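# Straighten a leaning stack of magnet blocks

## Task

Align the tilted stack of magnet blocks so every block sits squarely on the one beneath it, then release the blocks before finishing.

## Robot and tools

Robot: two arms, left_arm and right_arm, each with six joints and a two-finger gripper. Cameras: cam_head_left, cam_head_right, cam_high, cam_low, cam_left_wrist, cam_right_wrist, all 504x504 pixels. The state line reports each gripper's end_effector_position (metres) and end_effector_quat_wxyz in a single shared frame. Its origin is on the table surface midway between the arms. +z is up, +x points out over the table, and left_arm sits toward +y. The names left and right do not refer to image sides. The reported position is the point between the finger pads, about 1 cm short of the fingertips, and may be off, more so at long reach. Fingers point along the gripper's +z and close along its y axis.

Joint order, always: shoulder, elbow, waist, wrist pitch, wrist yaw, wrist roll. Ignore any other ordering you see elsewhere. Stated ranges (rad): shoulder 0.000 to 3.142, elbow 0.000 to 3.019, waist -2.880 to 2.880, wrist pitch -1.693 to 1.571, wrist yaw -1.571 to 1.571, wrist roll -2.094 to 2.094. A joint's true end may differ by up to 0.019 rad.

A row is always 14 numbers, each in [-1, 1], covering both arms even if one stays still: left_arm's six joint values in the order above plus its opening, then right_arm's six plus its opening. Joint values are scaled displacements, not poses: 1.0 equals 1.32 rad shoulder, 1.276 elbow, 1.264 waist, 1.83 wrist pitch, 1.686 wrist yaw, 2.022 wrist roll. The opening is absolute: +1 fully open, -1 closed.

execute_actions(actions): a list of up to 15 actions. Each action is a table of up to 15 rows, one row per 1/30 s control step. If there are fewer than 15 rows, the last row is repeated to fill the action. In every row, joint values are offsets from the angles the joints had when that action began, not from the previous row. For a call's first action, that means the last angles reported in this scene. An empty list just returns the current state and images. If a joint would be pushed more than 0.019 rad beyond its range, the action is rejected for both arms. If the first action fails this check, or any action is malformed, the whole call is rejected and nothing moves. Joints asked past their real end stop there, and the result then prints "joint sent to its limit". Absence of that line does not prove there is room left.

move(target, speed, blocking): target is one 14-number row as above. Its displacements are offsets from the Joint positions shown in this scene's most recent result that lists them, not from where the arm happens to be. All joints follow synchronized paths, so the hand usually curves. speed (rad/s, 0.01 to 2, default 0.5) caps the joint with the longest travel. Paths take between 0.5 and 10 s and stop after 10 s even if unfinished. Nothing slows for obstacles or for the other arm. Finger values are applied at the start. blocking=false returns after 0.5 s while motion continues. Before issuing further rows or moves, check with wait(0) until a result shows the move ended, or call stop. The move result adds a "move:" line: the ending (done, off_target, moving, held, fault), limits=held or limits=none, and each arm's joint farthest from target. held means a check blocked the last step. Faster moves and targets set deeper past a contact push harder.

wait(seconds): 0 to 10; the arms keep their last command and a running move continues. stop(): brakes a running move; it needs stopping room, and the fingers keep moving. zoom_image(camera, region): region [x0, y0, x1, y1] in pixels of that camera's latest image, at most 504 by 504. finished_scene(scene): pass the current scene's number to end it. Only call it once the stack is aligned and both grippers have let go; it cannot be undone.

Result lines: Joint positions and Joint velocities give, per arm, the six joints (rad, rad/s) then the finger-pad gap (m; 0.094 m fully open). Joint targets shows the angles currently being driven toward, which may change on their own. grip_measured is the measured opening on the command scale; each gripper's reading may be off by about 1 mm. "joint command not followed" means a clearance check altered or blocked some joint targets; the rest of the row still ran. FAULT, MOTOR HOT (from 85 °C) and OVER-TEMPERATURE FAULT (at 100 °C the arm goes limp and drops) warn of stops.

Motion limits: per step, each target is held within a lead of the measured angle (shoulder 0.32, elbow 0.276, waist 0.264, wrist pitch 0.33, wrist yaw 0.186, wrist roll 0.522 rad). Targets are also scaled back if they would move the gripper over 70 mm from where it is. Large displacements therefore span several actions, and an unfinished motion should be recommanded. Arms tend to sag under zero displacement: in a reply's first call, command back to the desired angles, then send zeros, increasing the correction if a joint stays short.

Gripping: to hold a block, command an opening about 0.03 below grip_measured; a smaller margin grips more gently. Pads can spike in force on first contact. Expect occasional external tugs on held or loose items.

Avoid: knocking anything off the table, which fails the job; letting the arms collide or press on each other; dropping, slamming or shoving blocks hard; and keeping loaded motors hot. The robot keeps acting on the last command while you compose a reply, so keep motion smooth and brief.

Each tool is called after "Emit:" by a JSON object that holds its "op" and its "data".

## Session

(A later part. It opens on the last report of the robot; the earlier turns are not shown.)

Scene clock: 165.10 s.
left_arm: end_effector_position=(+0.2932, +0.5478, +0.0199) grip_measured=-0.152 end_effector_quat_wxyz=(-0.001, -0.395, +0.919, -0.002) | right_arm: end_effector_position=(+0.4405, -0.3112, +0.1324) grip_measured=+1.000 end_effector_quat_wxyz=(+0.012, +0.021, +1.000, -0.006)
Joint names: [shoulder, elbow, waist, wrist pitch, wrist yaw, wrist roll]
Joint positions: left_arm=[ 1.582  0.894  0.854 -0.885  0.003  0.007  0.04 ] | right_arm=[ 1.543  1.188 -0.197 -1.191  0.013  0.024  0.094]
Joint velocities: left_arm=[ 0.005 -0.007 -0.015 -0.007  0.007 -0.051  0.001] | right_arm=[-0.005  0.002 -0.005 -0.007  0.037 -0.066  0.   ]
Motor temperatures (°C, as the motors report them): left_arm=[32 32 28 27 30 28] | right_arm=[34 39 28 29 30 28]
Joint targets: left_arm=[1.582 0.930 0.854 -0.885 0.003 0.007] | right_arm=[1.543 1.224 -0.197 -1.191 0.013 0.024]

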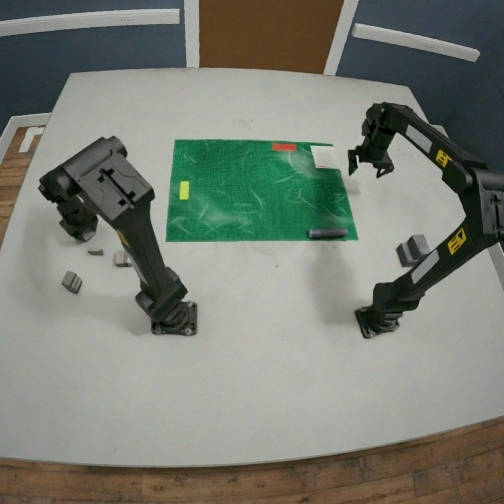

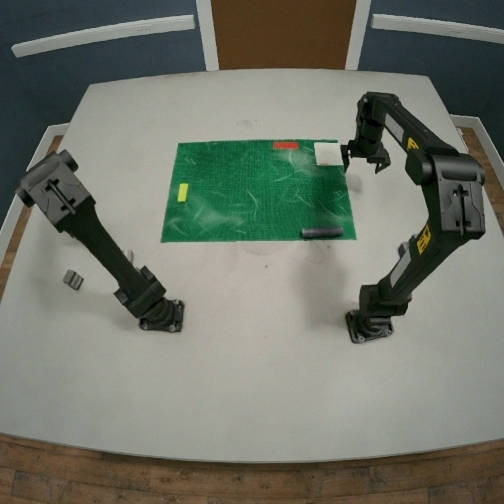

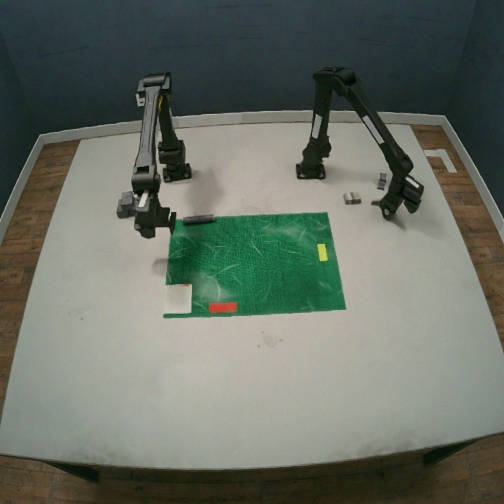

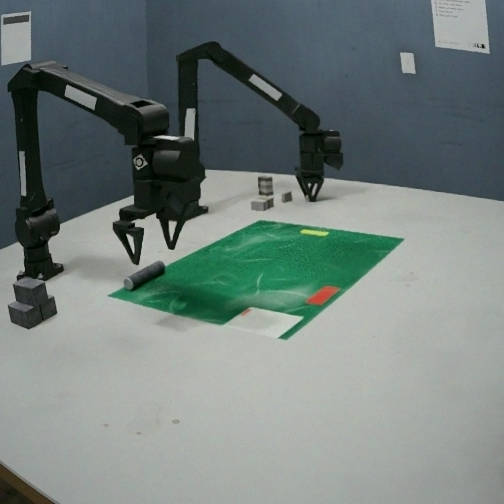

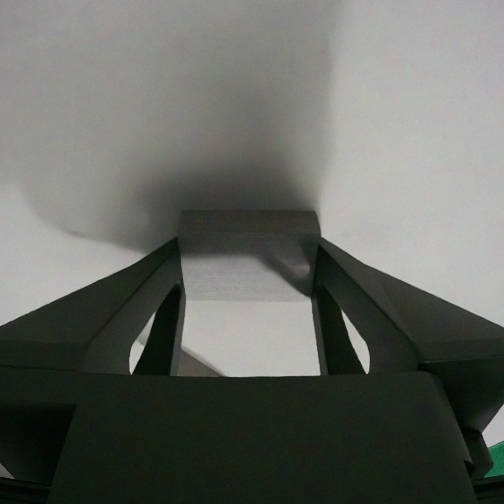

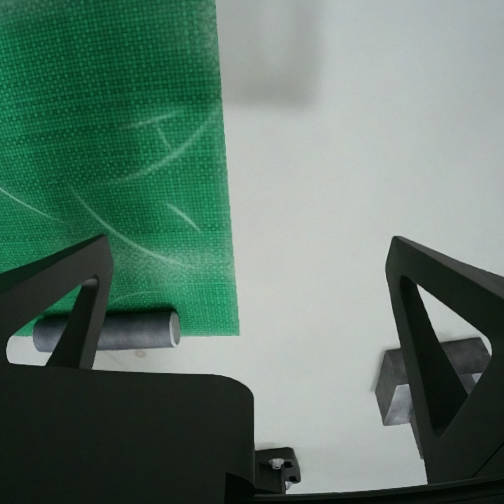

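Emit:
{"op": "move", "data": {"target": [-0.251,0.028,0,-0.187,0,0,-0.23,0,0.028,0,0,0,0,1]}}

Emit:
{"op": "move", "data": {"target": [0,-0.063,0.353,0.055,0,0,-0.23,0,0.028,0,0,0,0,1]}}

Emit:
{"op": "move", "data": {"target": [0.027,-0.027,0,0.044,0,0,-0.23,0,0.028,0,0,0,0,1], "speed": 0.1}}

Scene clock: 167.03 s.
left_arm: end_effector_position=(+0.2505, +0.5022, +0.1312) grip_measured=-0.152 end_effector_quat_wxyz=(+0.001, -0.395, +0.919, -0.001) | right_arm: end_effector_position=(+0.4405, -0.3112, +0.1324) grip_measured=+1.000 end_effector_quat_wxyz=(+0.012, +0.021, +1.000, -0.006)
Joint names: [shoulder, elbow, waist, wrist pitch, wrist yaw, wrist roll]
Joint positions: left_arm=[ 1.254  0.894  0.854 -1.21   0.003  0.007  0.04 ] | right_arm=[ 1.543  1.188 -0.197 -1.191  0.013  0.024  0.094]
Joint velocities: left_arm=[-0.005 -0.007 -0.024  0.007  0.022  0.095 -0.001] | right_arm=[-0.005 -0.012 -0.015  0.012  0.037 -0.066  0.   ]
Motor temperatures (°C, as the motors report them): left_arm=[32 33 28 27 30 28] | right_arm=[34 39 28 29 30 28]
Joint targets: left_arm=[1.251 0.930 0.854 -1.227 0.003 0.007] | right_arm=[1.543 1.224 -0.197 -1.191 0.013 0.024]
move: off_target (left_arm, right_arm); limits=none; left_arm: farthest joint: the elbow, 0.036 radians from its target (0.036 radians at the start); right_arm: farthest joint: the elbow, 0.036 radians from its target (0.036 radians at the start)

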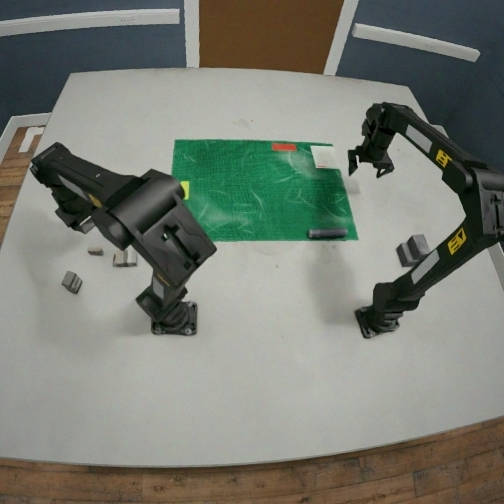

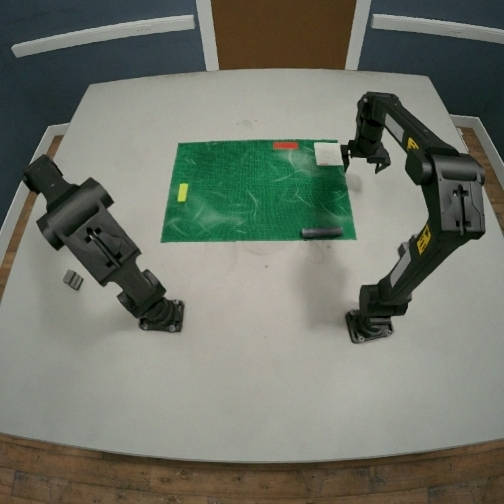

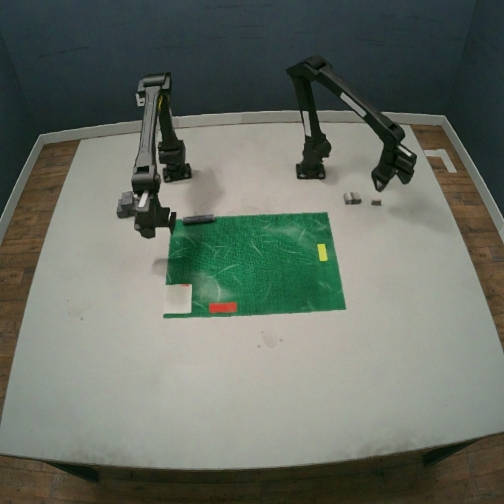

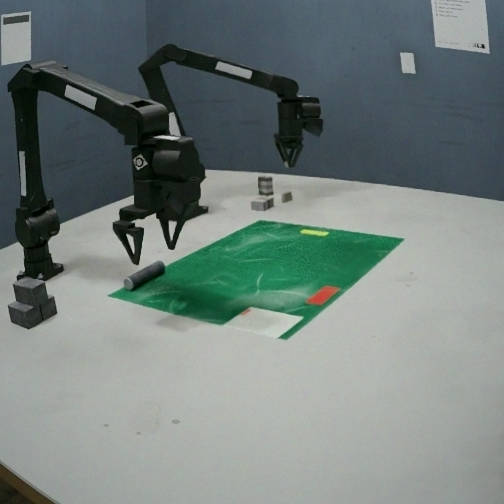

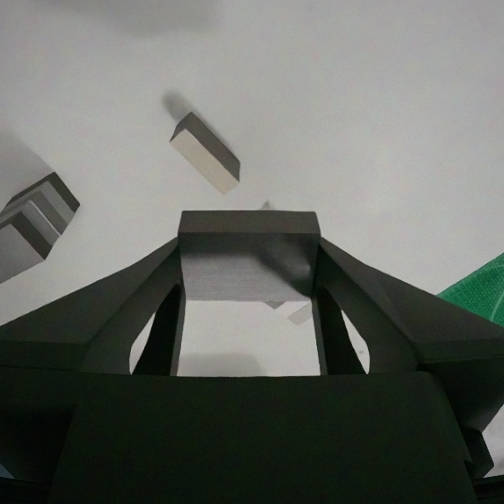

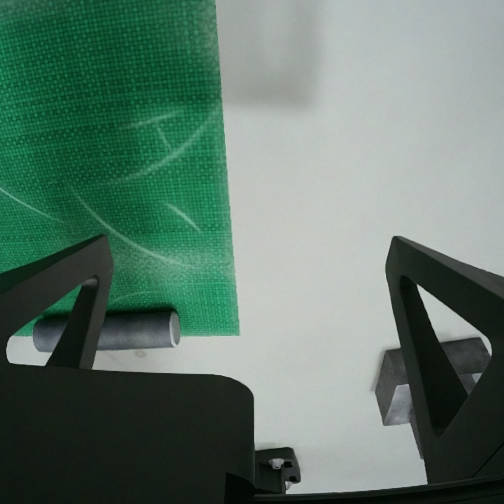

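Scene clock: 168.33 s.
left_arm: end_effector_position=(+0.1212, +0.5631, +0.1014) grip_measured=-0.152 end_effector_quat_wxyz=(+0.000, -0.590, +0.808, -0.002) | right_arm: end_effector_position=(+0.4405, -0.3112, +0.1324) grip_measured=+1.000 end_effector_quat_wxyz=(+0.012, +0.021, +1.000, -0.006)
Joint names: [shoulder, elbow, waist, wrist pitch, wrist yaw, wrist roll]
Joint positions: left_arm=[ 1.254  0.809  1.304 -1.128  0.003  0.007  0.04 ] | right_arm=[ 1.543  1.188 -0.197 -1.191  0.013  0.024  0.094]
Joint velocities: left_arm=[-0.015 -0.017 -0.005 -0.002 -0.066 -0.066  0.001] | right_arm=[ 0.005  0.002 -0.005 -0.012 -0.037  0.037  0.   ]
Motor temperatures (°C, as the motors report them): left_arm=[32 33 28 27 30 28] | right_arm=[34 39 28 29 30 28]
Joint targets: left_arm=[1.254 0.813 1.300 -1.110 0.003 0.007] | right_arm=[1.543 1.224 -0.197 -1.191 0.013 0.024]
move: off_target (right_arm); limits=none; left_arm: farthest joint: the wrist pitch, 0.019 radians from its target (0.101 radians at the start); right_arm: farthest joint: the elbow, 0.036 radians from its target (0.036 radians at the start)

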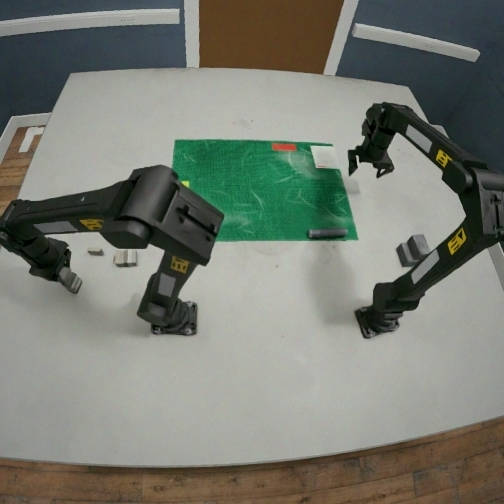

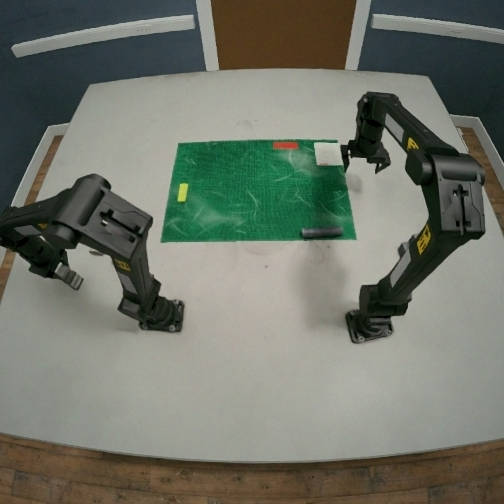

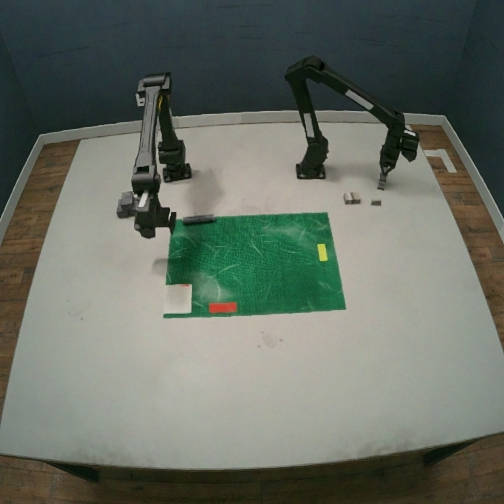

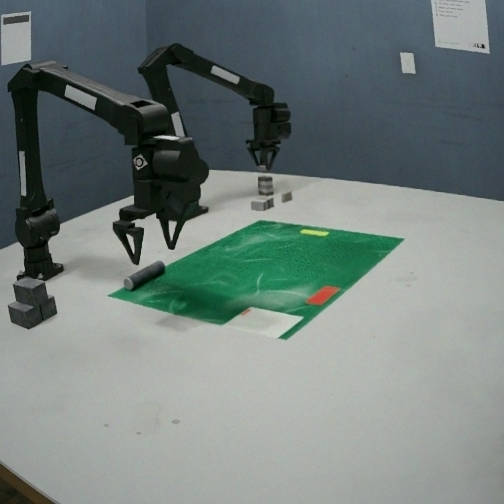

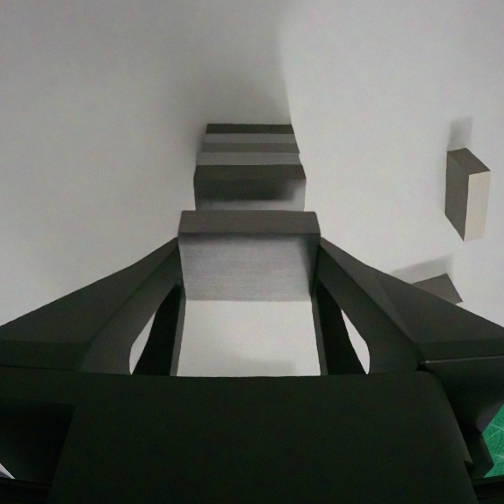

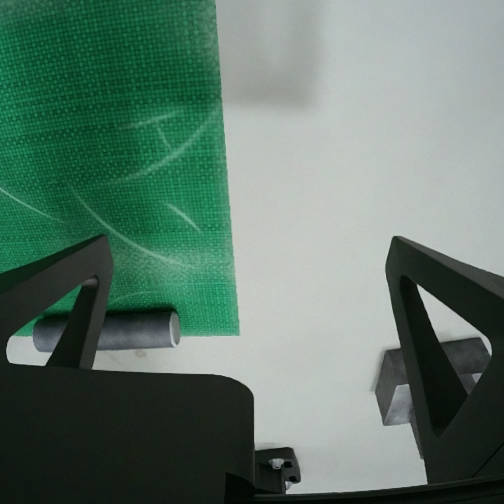

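Scene clock: 169.47 s.
left_arm: end_effector_position=(+0.1207, +0.5616, +0.0802) grip_measured=-0.152 end_effector_quat_wxyz=(-0.001, -0.590, +0.808, -0.003) | right_arm: end_effector_position=(+0.4405, -0.3112, +0.1324) grip_measured=+1.000 end_effector_quat_wxyz=(+0.012, +0.021, +1.000, -0.006)
Joint names: [shoulder, elbow, waist, wrist pitch, wrist yaw, wrist roll]
Joint positions: left_arm=[ 1.283  0.771  1.304 -1.065  0.003  0.007  0.04 ] | right_arm=[ 1.543  1.188 -0.197 -1.191  0.013  0.024  0.094]
Joint velocities: left_arm=[-0.005  0.017 -0.015 -0.002 -0.022 -0.022  0.   ] | right_arm=[-0.005 -0.012 -0.005  0.012  0.051 -0.037  0.   ]
Motor temperatures (°C, as the motors report them): left_arm=[32 32 28 27 30 28] | right_arm=[34 39 28 29 30 28]
Joint targets: left_arm=[1.289 0.775 1.304 -1.047 0.003 0.007] | right_arm=[1.543 1.224 -0.197 -1.191 0.013 0.024]
move: off_target (right_arm); limits=none; left_arm: farthest joint: the wrist pitch, 0.017 radians from its target (0.080 radians at the start); right_arm: farthest joint: the elbow, 0.036 radians from its target (0.036 radians at the start)

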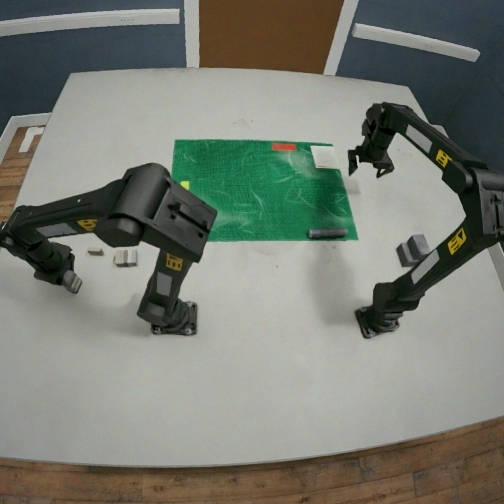

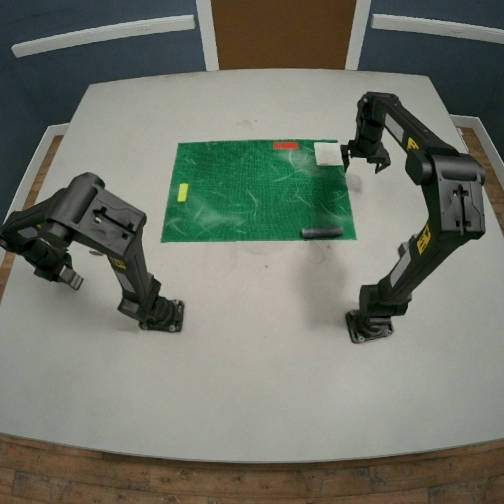

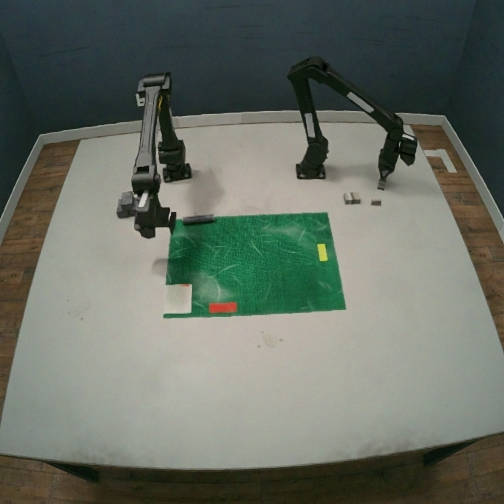

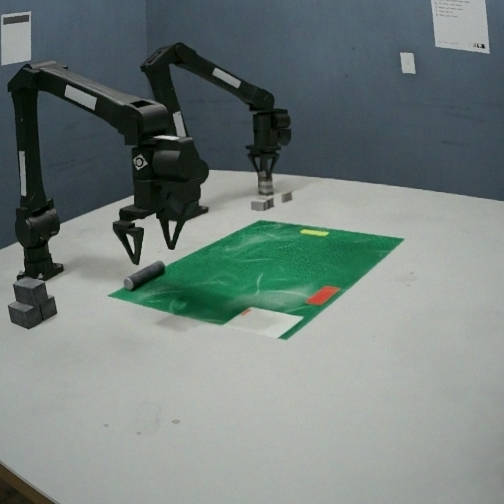

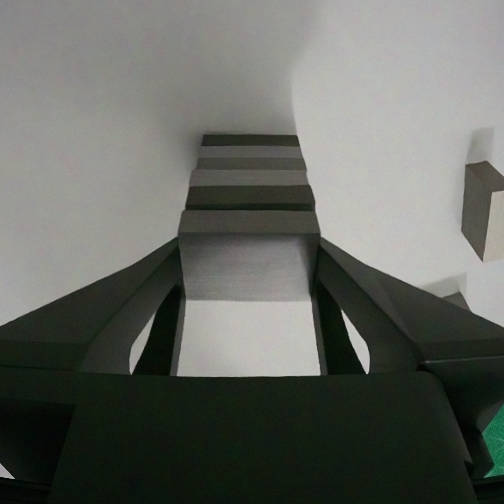

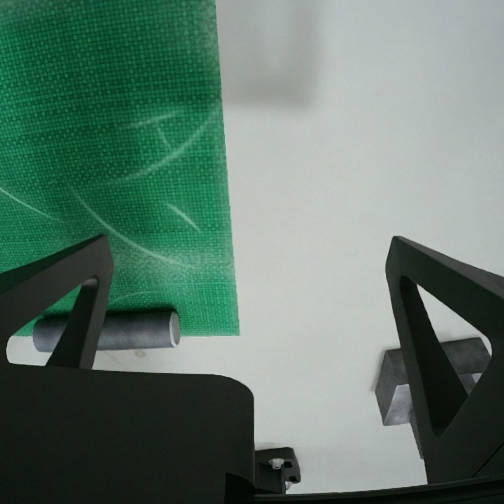

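Emit:
{"op": "execute_actions", "data": {"actions": [[[0,0.01,0,0,0,0,1,0,0.028,0,0,0,0,1]]]}}

Emit:
{"op": "move", "data": {"target": [0.072,-0.05,-0.008,0.098,0,0.785,1,0,0.028,0,0,0,0,1], "speed": 1.2}}

Scene clock: 170.90 s.
left_arm: end_effector_position=(+0.1207, +0.5616, +0.0802) grip_measured=+1.000 end_effector_quat_wxyz=(-0.001, -0.590, +0.808, -0.003) | right_arm: end_effector_position=(+0.4405, -0.3112, +0.1324) grip_measured=+1.000 end_effector_quat_wxyz=(+0.012, +0.021, +1.000, -0.006)
Joint names: [shoulder, elbow, waist, wrist pitch, wrist yaw, wrist roll]
Joint positions: left_arm=[ 1.283  0.771  1.304 -1.065  0.003  0.007  0.094] | right_arm=[ 1.543  1.188 -0.197 -1.191  0.013  0.024  0.094]
Joint velocities: left_arm=[-0.005 -0.002 -0.015 -0.012  0.007 -0.022  0.   ] | right_arm=[-0.005 -0.017  0.005  0.017  0.022 -0.007  0.   ]
Motor temperatures (°C, as the motors report them): left_arm=[32 32 28 27 30 28] | right_arm=[34 39 28 29 30 28]
Joint targets: left_arm=[1.283 0.784 1.304 -1.065 0.003 0.007] | right_arm=[1.543 1.224 -0.197 -1.191 0.013 0.024]

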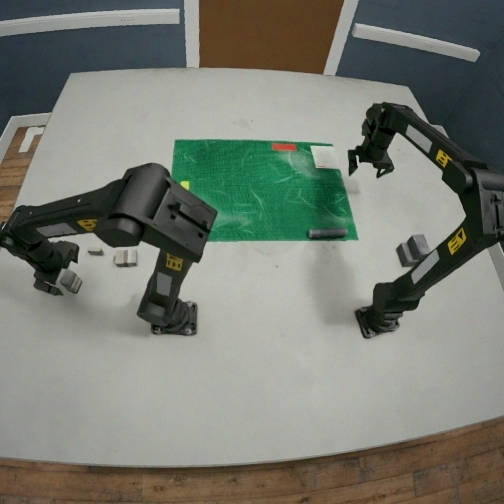

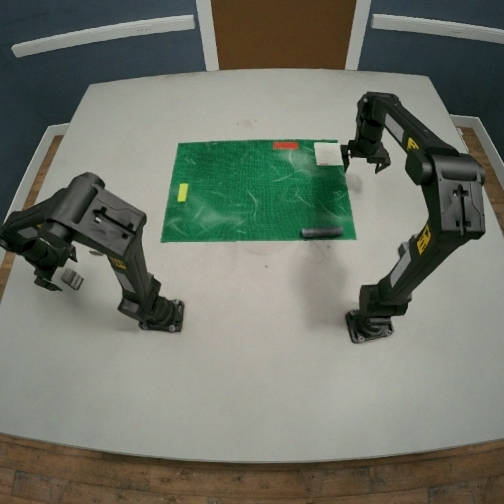

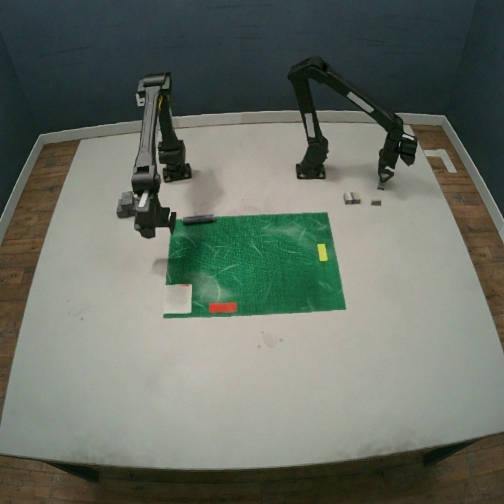

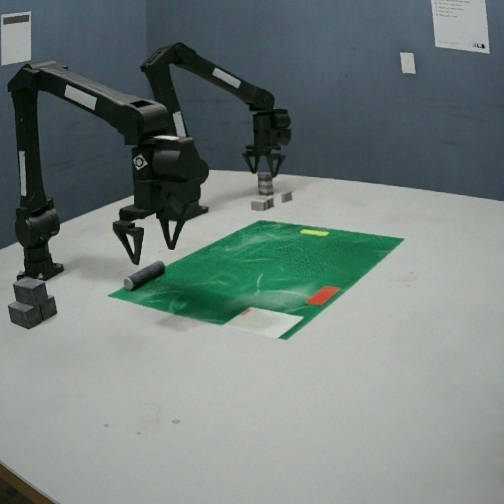

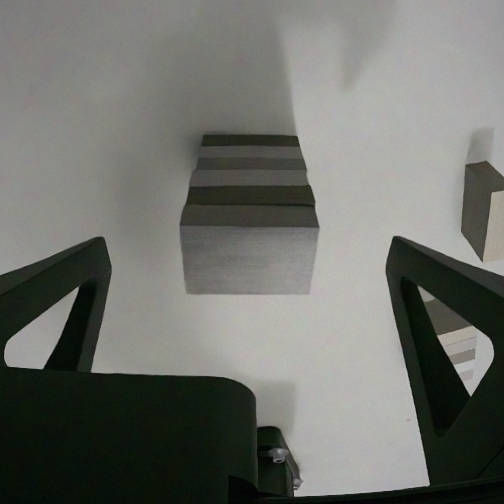

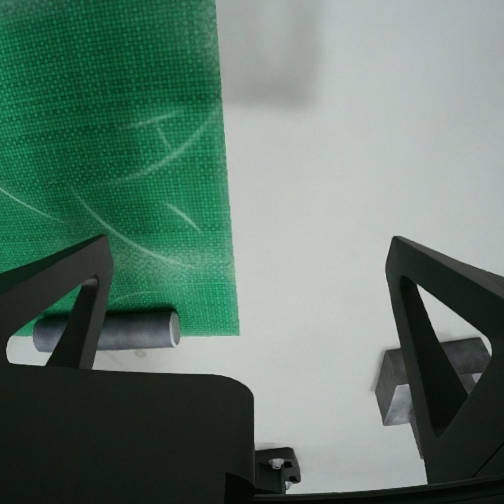

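Scene clock: 173.20 s.
left_arm: end_effector_position=(+0.1222, +0.5656, +0.0351) grip_measured=+1.000 end_effector_quat_wxyz=(+0.002, +0.155, +0.988, +0.003) | right_arm: end_effector_position=(+0.4395, -0.3112, +0.1314) grip_measured=+1.000 end_effector_quat_wxyz=(+0.011, +0.021, +1.000, -0.006)
Joint names: [shoulder, elbow, waist, wrist pitch, wrist yaw, wrist roll]
Joint positions: left_arm=[ 1.368  0.708  1.303 -0.904  0.003  1.58   0.094] | right_arm=[ 1.543  1.185 -0.197 -1.191  0.013  0.024  0.094]
Joint velocities: left_arm=[-0.005 -0.012 -0.005 -0.012  0.022  0.037  0.   ] | right_arm=[-0.005  0.007 -0.015  0.007 -0.051  0.022  0.   ]
Motor temperatures (°C, as the motors report them): left_arm=[32 32 28 27 30 28] | right_arm=[34 39 28 29 30 28]
Joint targets: left_arm=[1.378 0.708 1.294 -0.886 0.003 1.594] | right_arm=[1.543 1.224 -0.197 -1.191 0.013 0.024]
move: off_target (right_arm); limits=none; left_arm: farthest joint: the wrist pitch, 0.018 radians from its target (0.179 radians at the start); right_arm: farthest joint: the elbow, 0.038 radians from its target (0.036 radians at the start)

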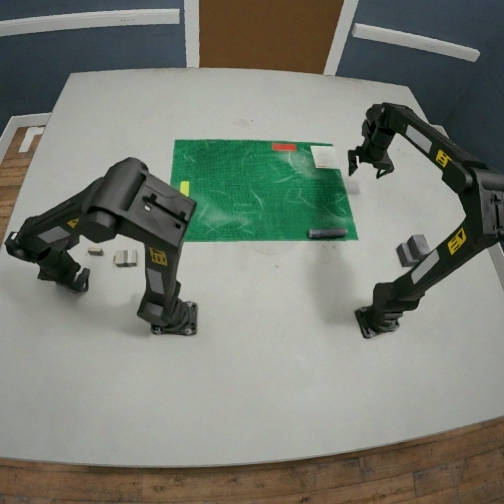

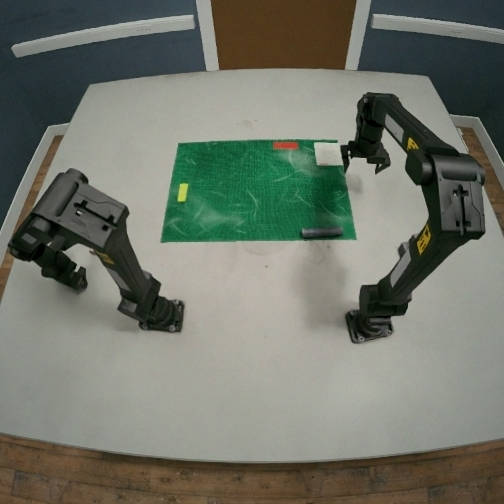

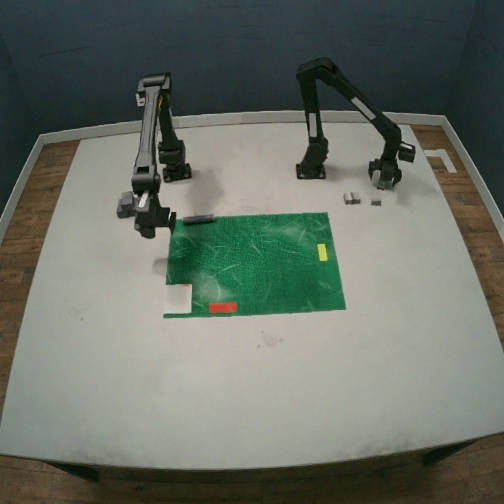

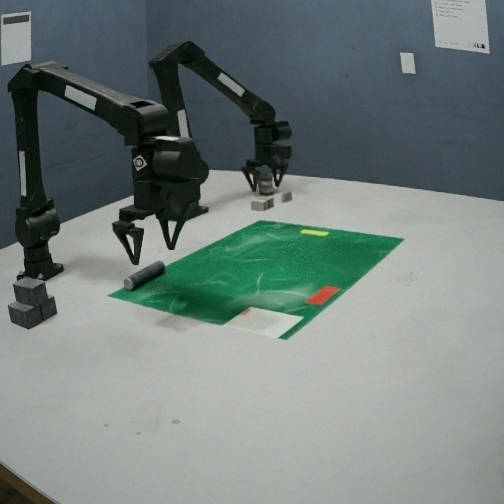

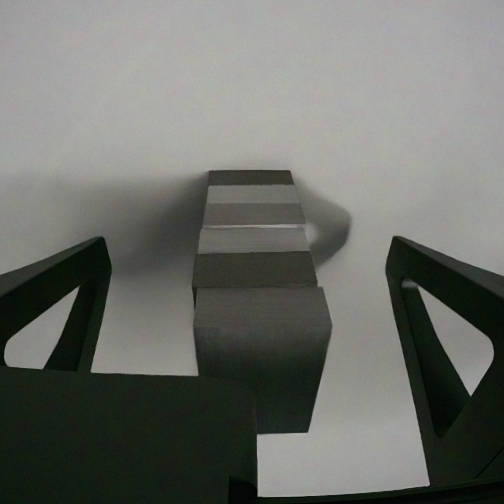

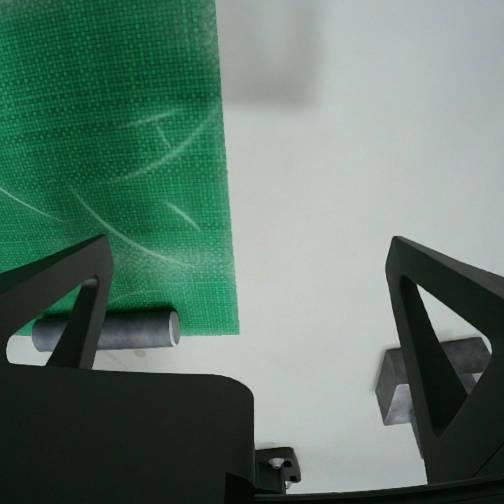

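Emit:
{"op": "execute_actions", "data": {"actions": [[[0,0.01,0,0,0,0,-0.3,0,0.03,0,0,0,0,1]],[[0,0.01,0,0,0,0,-0.36,0,0.03,0,0,0,0,1],[0,0.01,0,0,0,0,-0.38,0,0.03,0,0,0,0,1],[0,0.01,0,0,0,0,-0.4,0,0.03,0,0,0,0,1],[0,0.01,0,0,0,0,-0.42,0,0.03,0,0,0,0,1],[0,0.01,0,0,0,0,-0.44,0,0.03,0,0,0,0,1],[0,0.01,0,0,0,0,-0.46,0,0.03,0,0,0,0,1],[0,0.01,0,0,0,0,-0.49,0,0.03,0,0,0,0,1]],[[0,0.01,0,0,0,0,1,0,0.03,0,0,0,0,1]]]}}

Emit:
{"op": "move", "data": {"target": [-0.02,0.04,0,-0.027,0,-0.785,1,0,0.03,0,0,0,0,1], "speed": 1.2}}

Scene clock: 175.83 s.
left_arm: end_effector_position=(+0.1222, +0.5655, +0.0350) grip_measured=+1.000 end_effector_quat_wxyz=(+0.002, +0.156, +0.988, +0.003) | right_arm: end_effector_position=(+0.4395, -0.3112, +0.1314) grip_measured=+1.000 end_effector_quat_wxyz=(+0.011, +0.021, +1.000, -0.006)
Joint names: [shoulder, elbow, waist, wrist pitch, wrist yaw, wrist roll]
Joint positions: left_arm=[ 1.368  0.708  1.303 -0.904  0.003  1.58   0.094] | right_arm=[ 1.543  1.185 -0.197 -1.191  0.013  0.024  0.094]
Joint velocities: left_arm=[-0.005 -0.012  0.015  0.012  0.051  0.081  0.   ] | right_arm=[-0.005  0.002 -0.005 -0.027 -0.037 -0.081  0.   ]
Motor temperatures (°C, as the motors report them): left_arm=[32 32 28 27 30 28] | right_arm=[34 39 28 29 30 28]
Joint targets: left_arm=[1.368 0.720 1.303 -0.904 0.003 1.580] | right_arm=[1.543 1.224 -0.197 -1.191 0.013 0.024]

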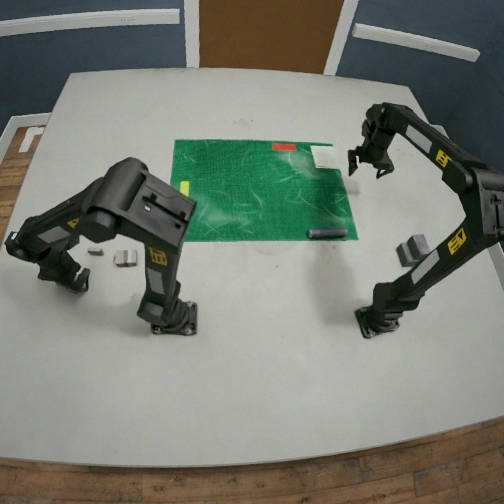

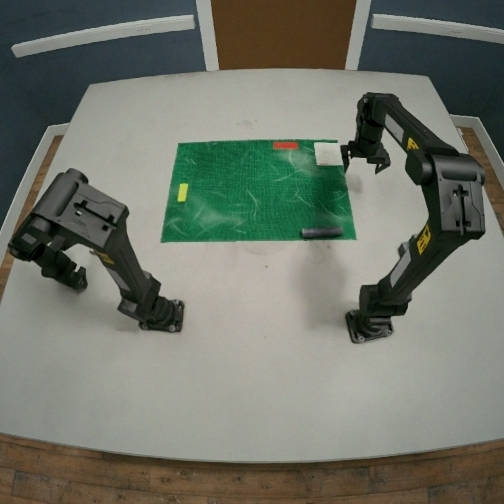

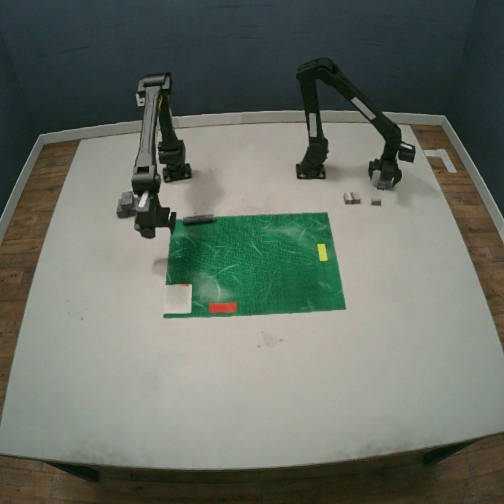

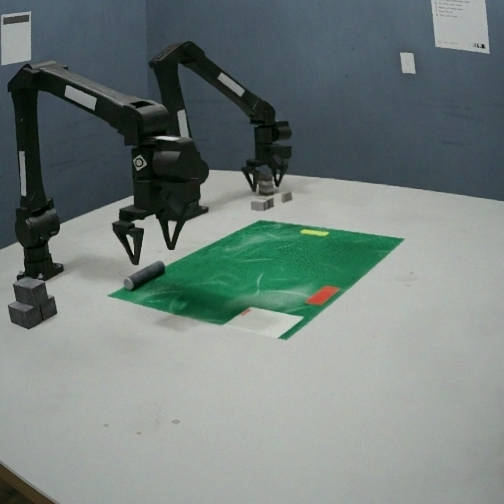

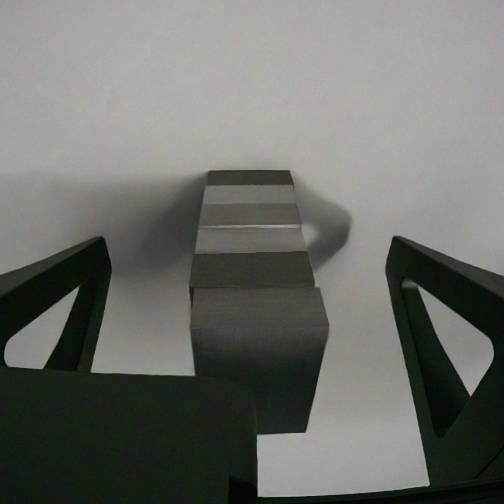

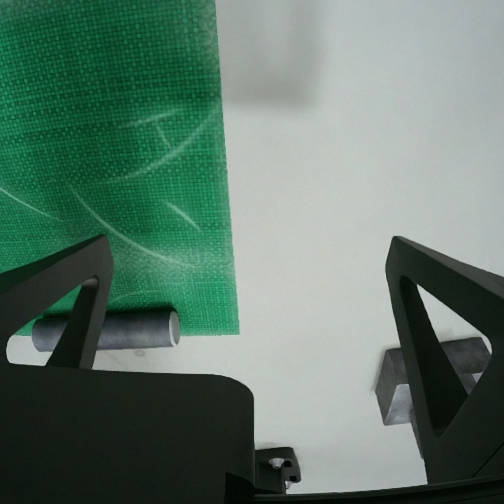

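Scene clock: 178.13 s.
left_arm: end_effector_position=(+0.1215, +0.5632, +0.0409) grip_measured=+1.000 end_effector_quat_wxyz=(-0.002, -0.589, +0.808, -0.003) | right_arm: end_effector_position=(+0.4386, -0.3112, +0.1306) grip_measured=+1.000 end_effector_quat_wxyz=(+0.010, +0.021, +1.000, -0.006)
Joint names: [shoulder, elbow, waist, wrist pitch, wrist yaw, wrist roll]
Joint positions: left_arm=[ 1.358  0.718  1.303 -0.937  0.003  0.007  0.094] | right_arm=[ 1.543  1.183 -0.197 -1.191  0.013  0.024  0.094]
Joint velocities: left_arm=[-0.015 -0.012 -0.005  0.007 -0.007  0.051  0.   ] | right_arm=[ 0.005 -0.002 -0.005 -0.017 -0.037  0.007  0.   ]
Motor temperatures (°C, as the motors report them): left_arm=[32 32 28 27 30 28] | right_arm=[34 39 28 29 30 28]
Joint targets: left_arm=[1.342 0.759 1.303 -0.953 0.003 -0.007] | right_arm=[1.543 1.224 -0.197 -1.191 0.013 0.024]
move: off_target (left_arm, right_arm); limits=none; left_arm: farthest joint: the elbow, 0.041 radians from its target (0.051 radians at the start); right_arm: farthest joint: the elbow, 0.040 radians from its target (0.038 radians at the start)

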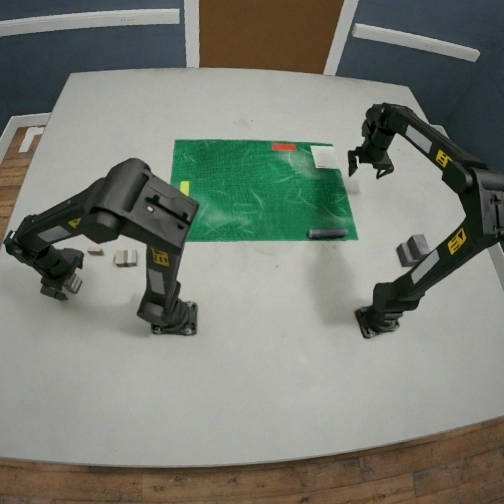

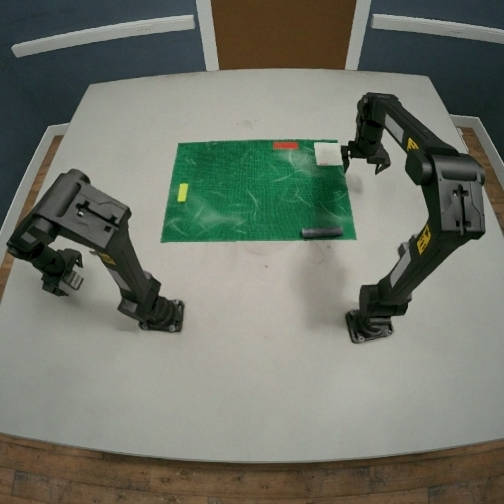

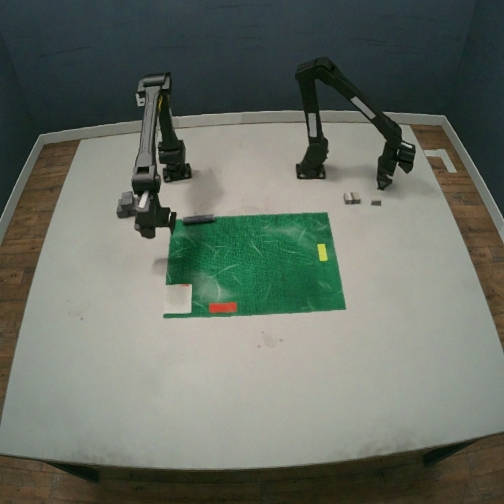

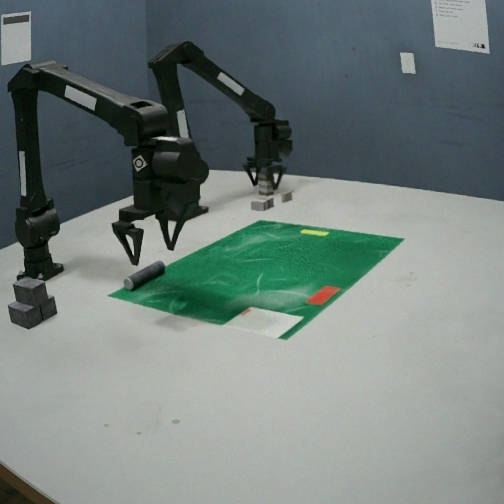

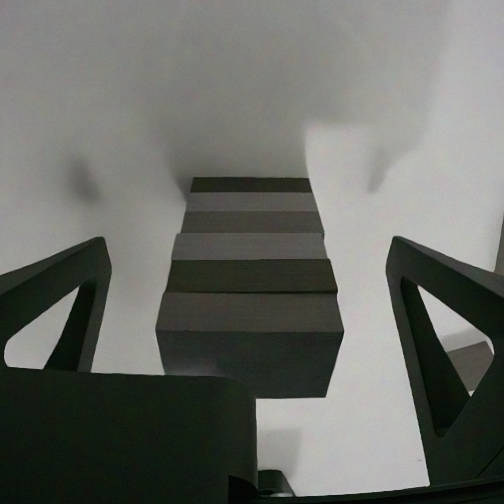

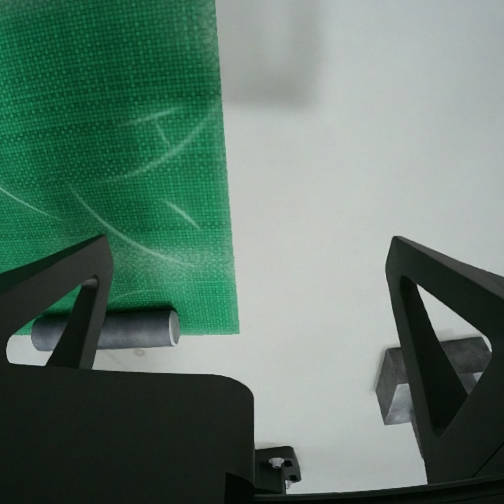

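Emit:
{"op": "execute_actions", "data": {"actions": [[[0,0.02,-0.01,0,0,0,0,0,0.03,0,0,0,0,1]],[[0,0.02,0,0,0,0,-0.05,0,0.03,0,0,0,0,1],[0,0.02,0,0,0,0,-0.08,0,0.03,0,0,0,0,1],[0,0.02,0,0,0,0,-0.1,0,0.03,0,0,0,0,1],[0,0.02,0,0,0,0,-0.12,0,0.03,0,0,0,0,1],[0,0.02,0,0,0,0,-0.14,0,0.03,0,0,0,0,1],[0,0.02,0,0,0,0,-0.16,0,0.03,0,0,0,0,1],[0,0.02,0,0,0,0,-0.2,0,0.03,0,0,0,0,1]],[[0,0.02,0,0,0,0,0.4,0,0.03,0,0,0,0,1]]]}}

Scene clock: 180.57 s.
left_arm: end_effector_position=(+0.1225, +0.5629, +0.0409) grip_measured=+0.398 end_effector_quat_wxyz=(-0.002, -0.588, +0.809, -0.003) | right_arm: end_effector_position=(+0.4386, -0.3112, +0.1306) grip_measured=+1.000 end_effector_quat_wxyz=(+0.010, +0.021, +1.000, -0.006)
Joint names: [shoulder, elbow, waist, wrist pitch, wrist yaw, wrist roll]
Joint positions: left_arm=[ 1.358  0.718  1.299 -0.937  0.002  0.007  0.066] | right_arm=[ 1.543  1.183 -0.197 -1.191  0.013  0.024  0.094]
Joint velocities: left_arm=[ 0.005  0.007 -0.024  0.012 -0.022  0.022  0.001] | right_arm=[-0.005 -0.002 -0.005 -0.022  0.051 -0.022  0.   ]
Motor temperatures (°C, as the motors report them): left_arm=[32 32 28 27 30 28] | right_arm=[34 40 28 29 30 28]
Joint targets: left_arm=[1.358 0.743 1.299 -0.937 0.002 0.007] | right_arm=[1.543 1.221 -0.197 -1.191 0.013 0.024]

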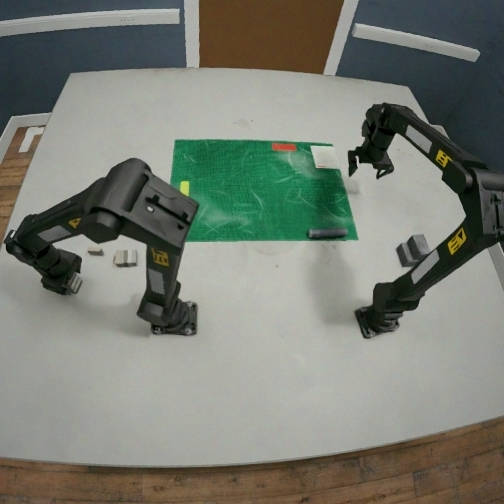

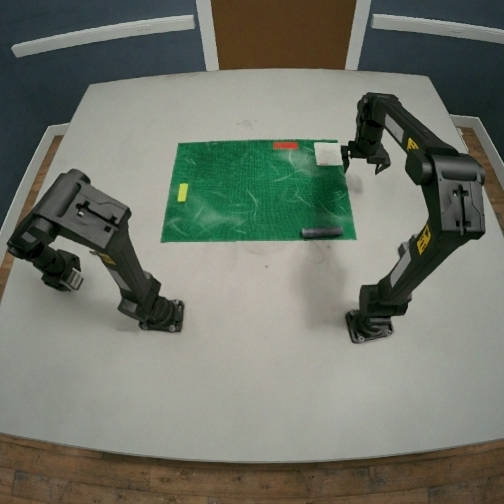

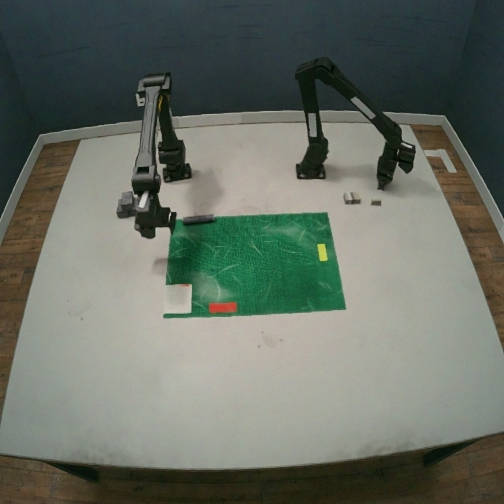

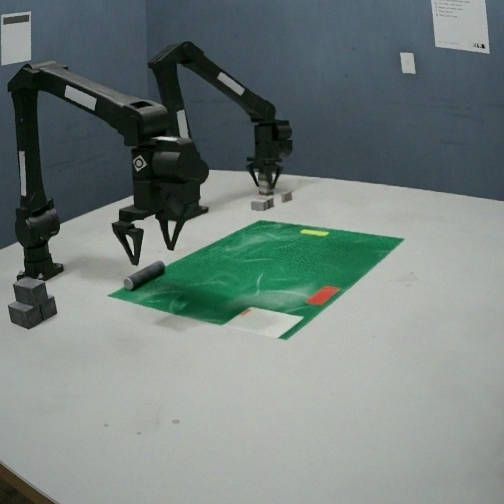

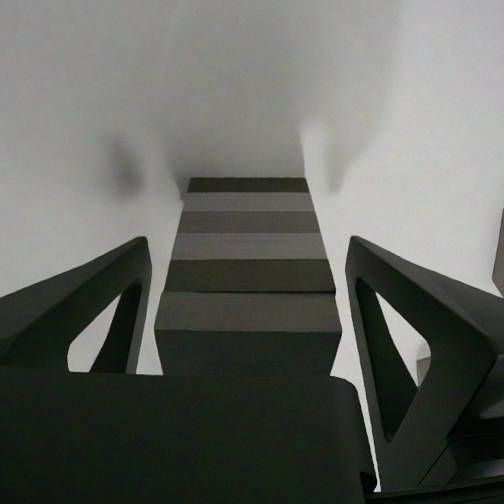

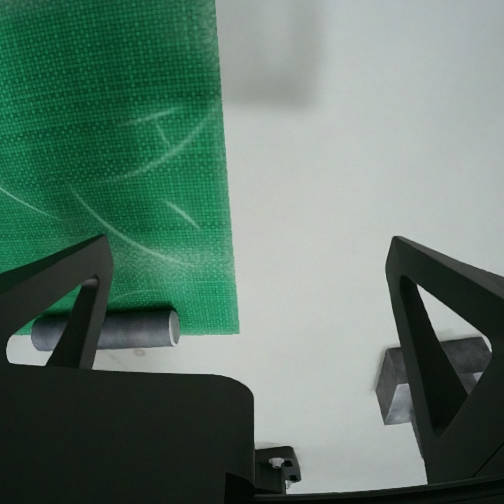

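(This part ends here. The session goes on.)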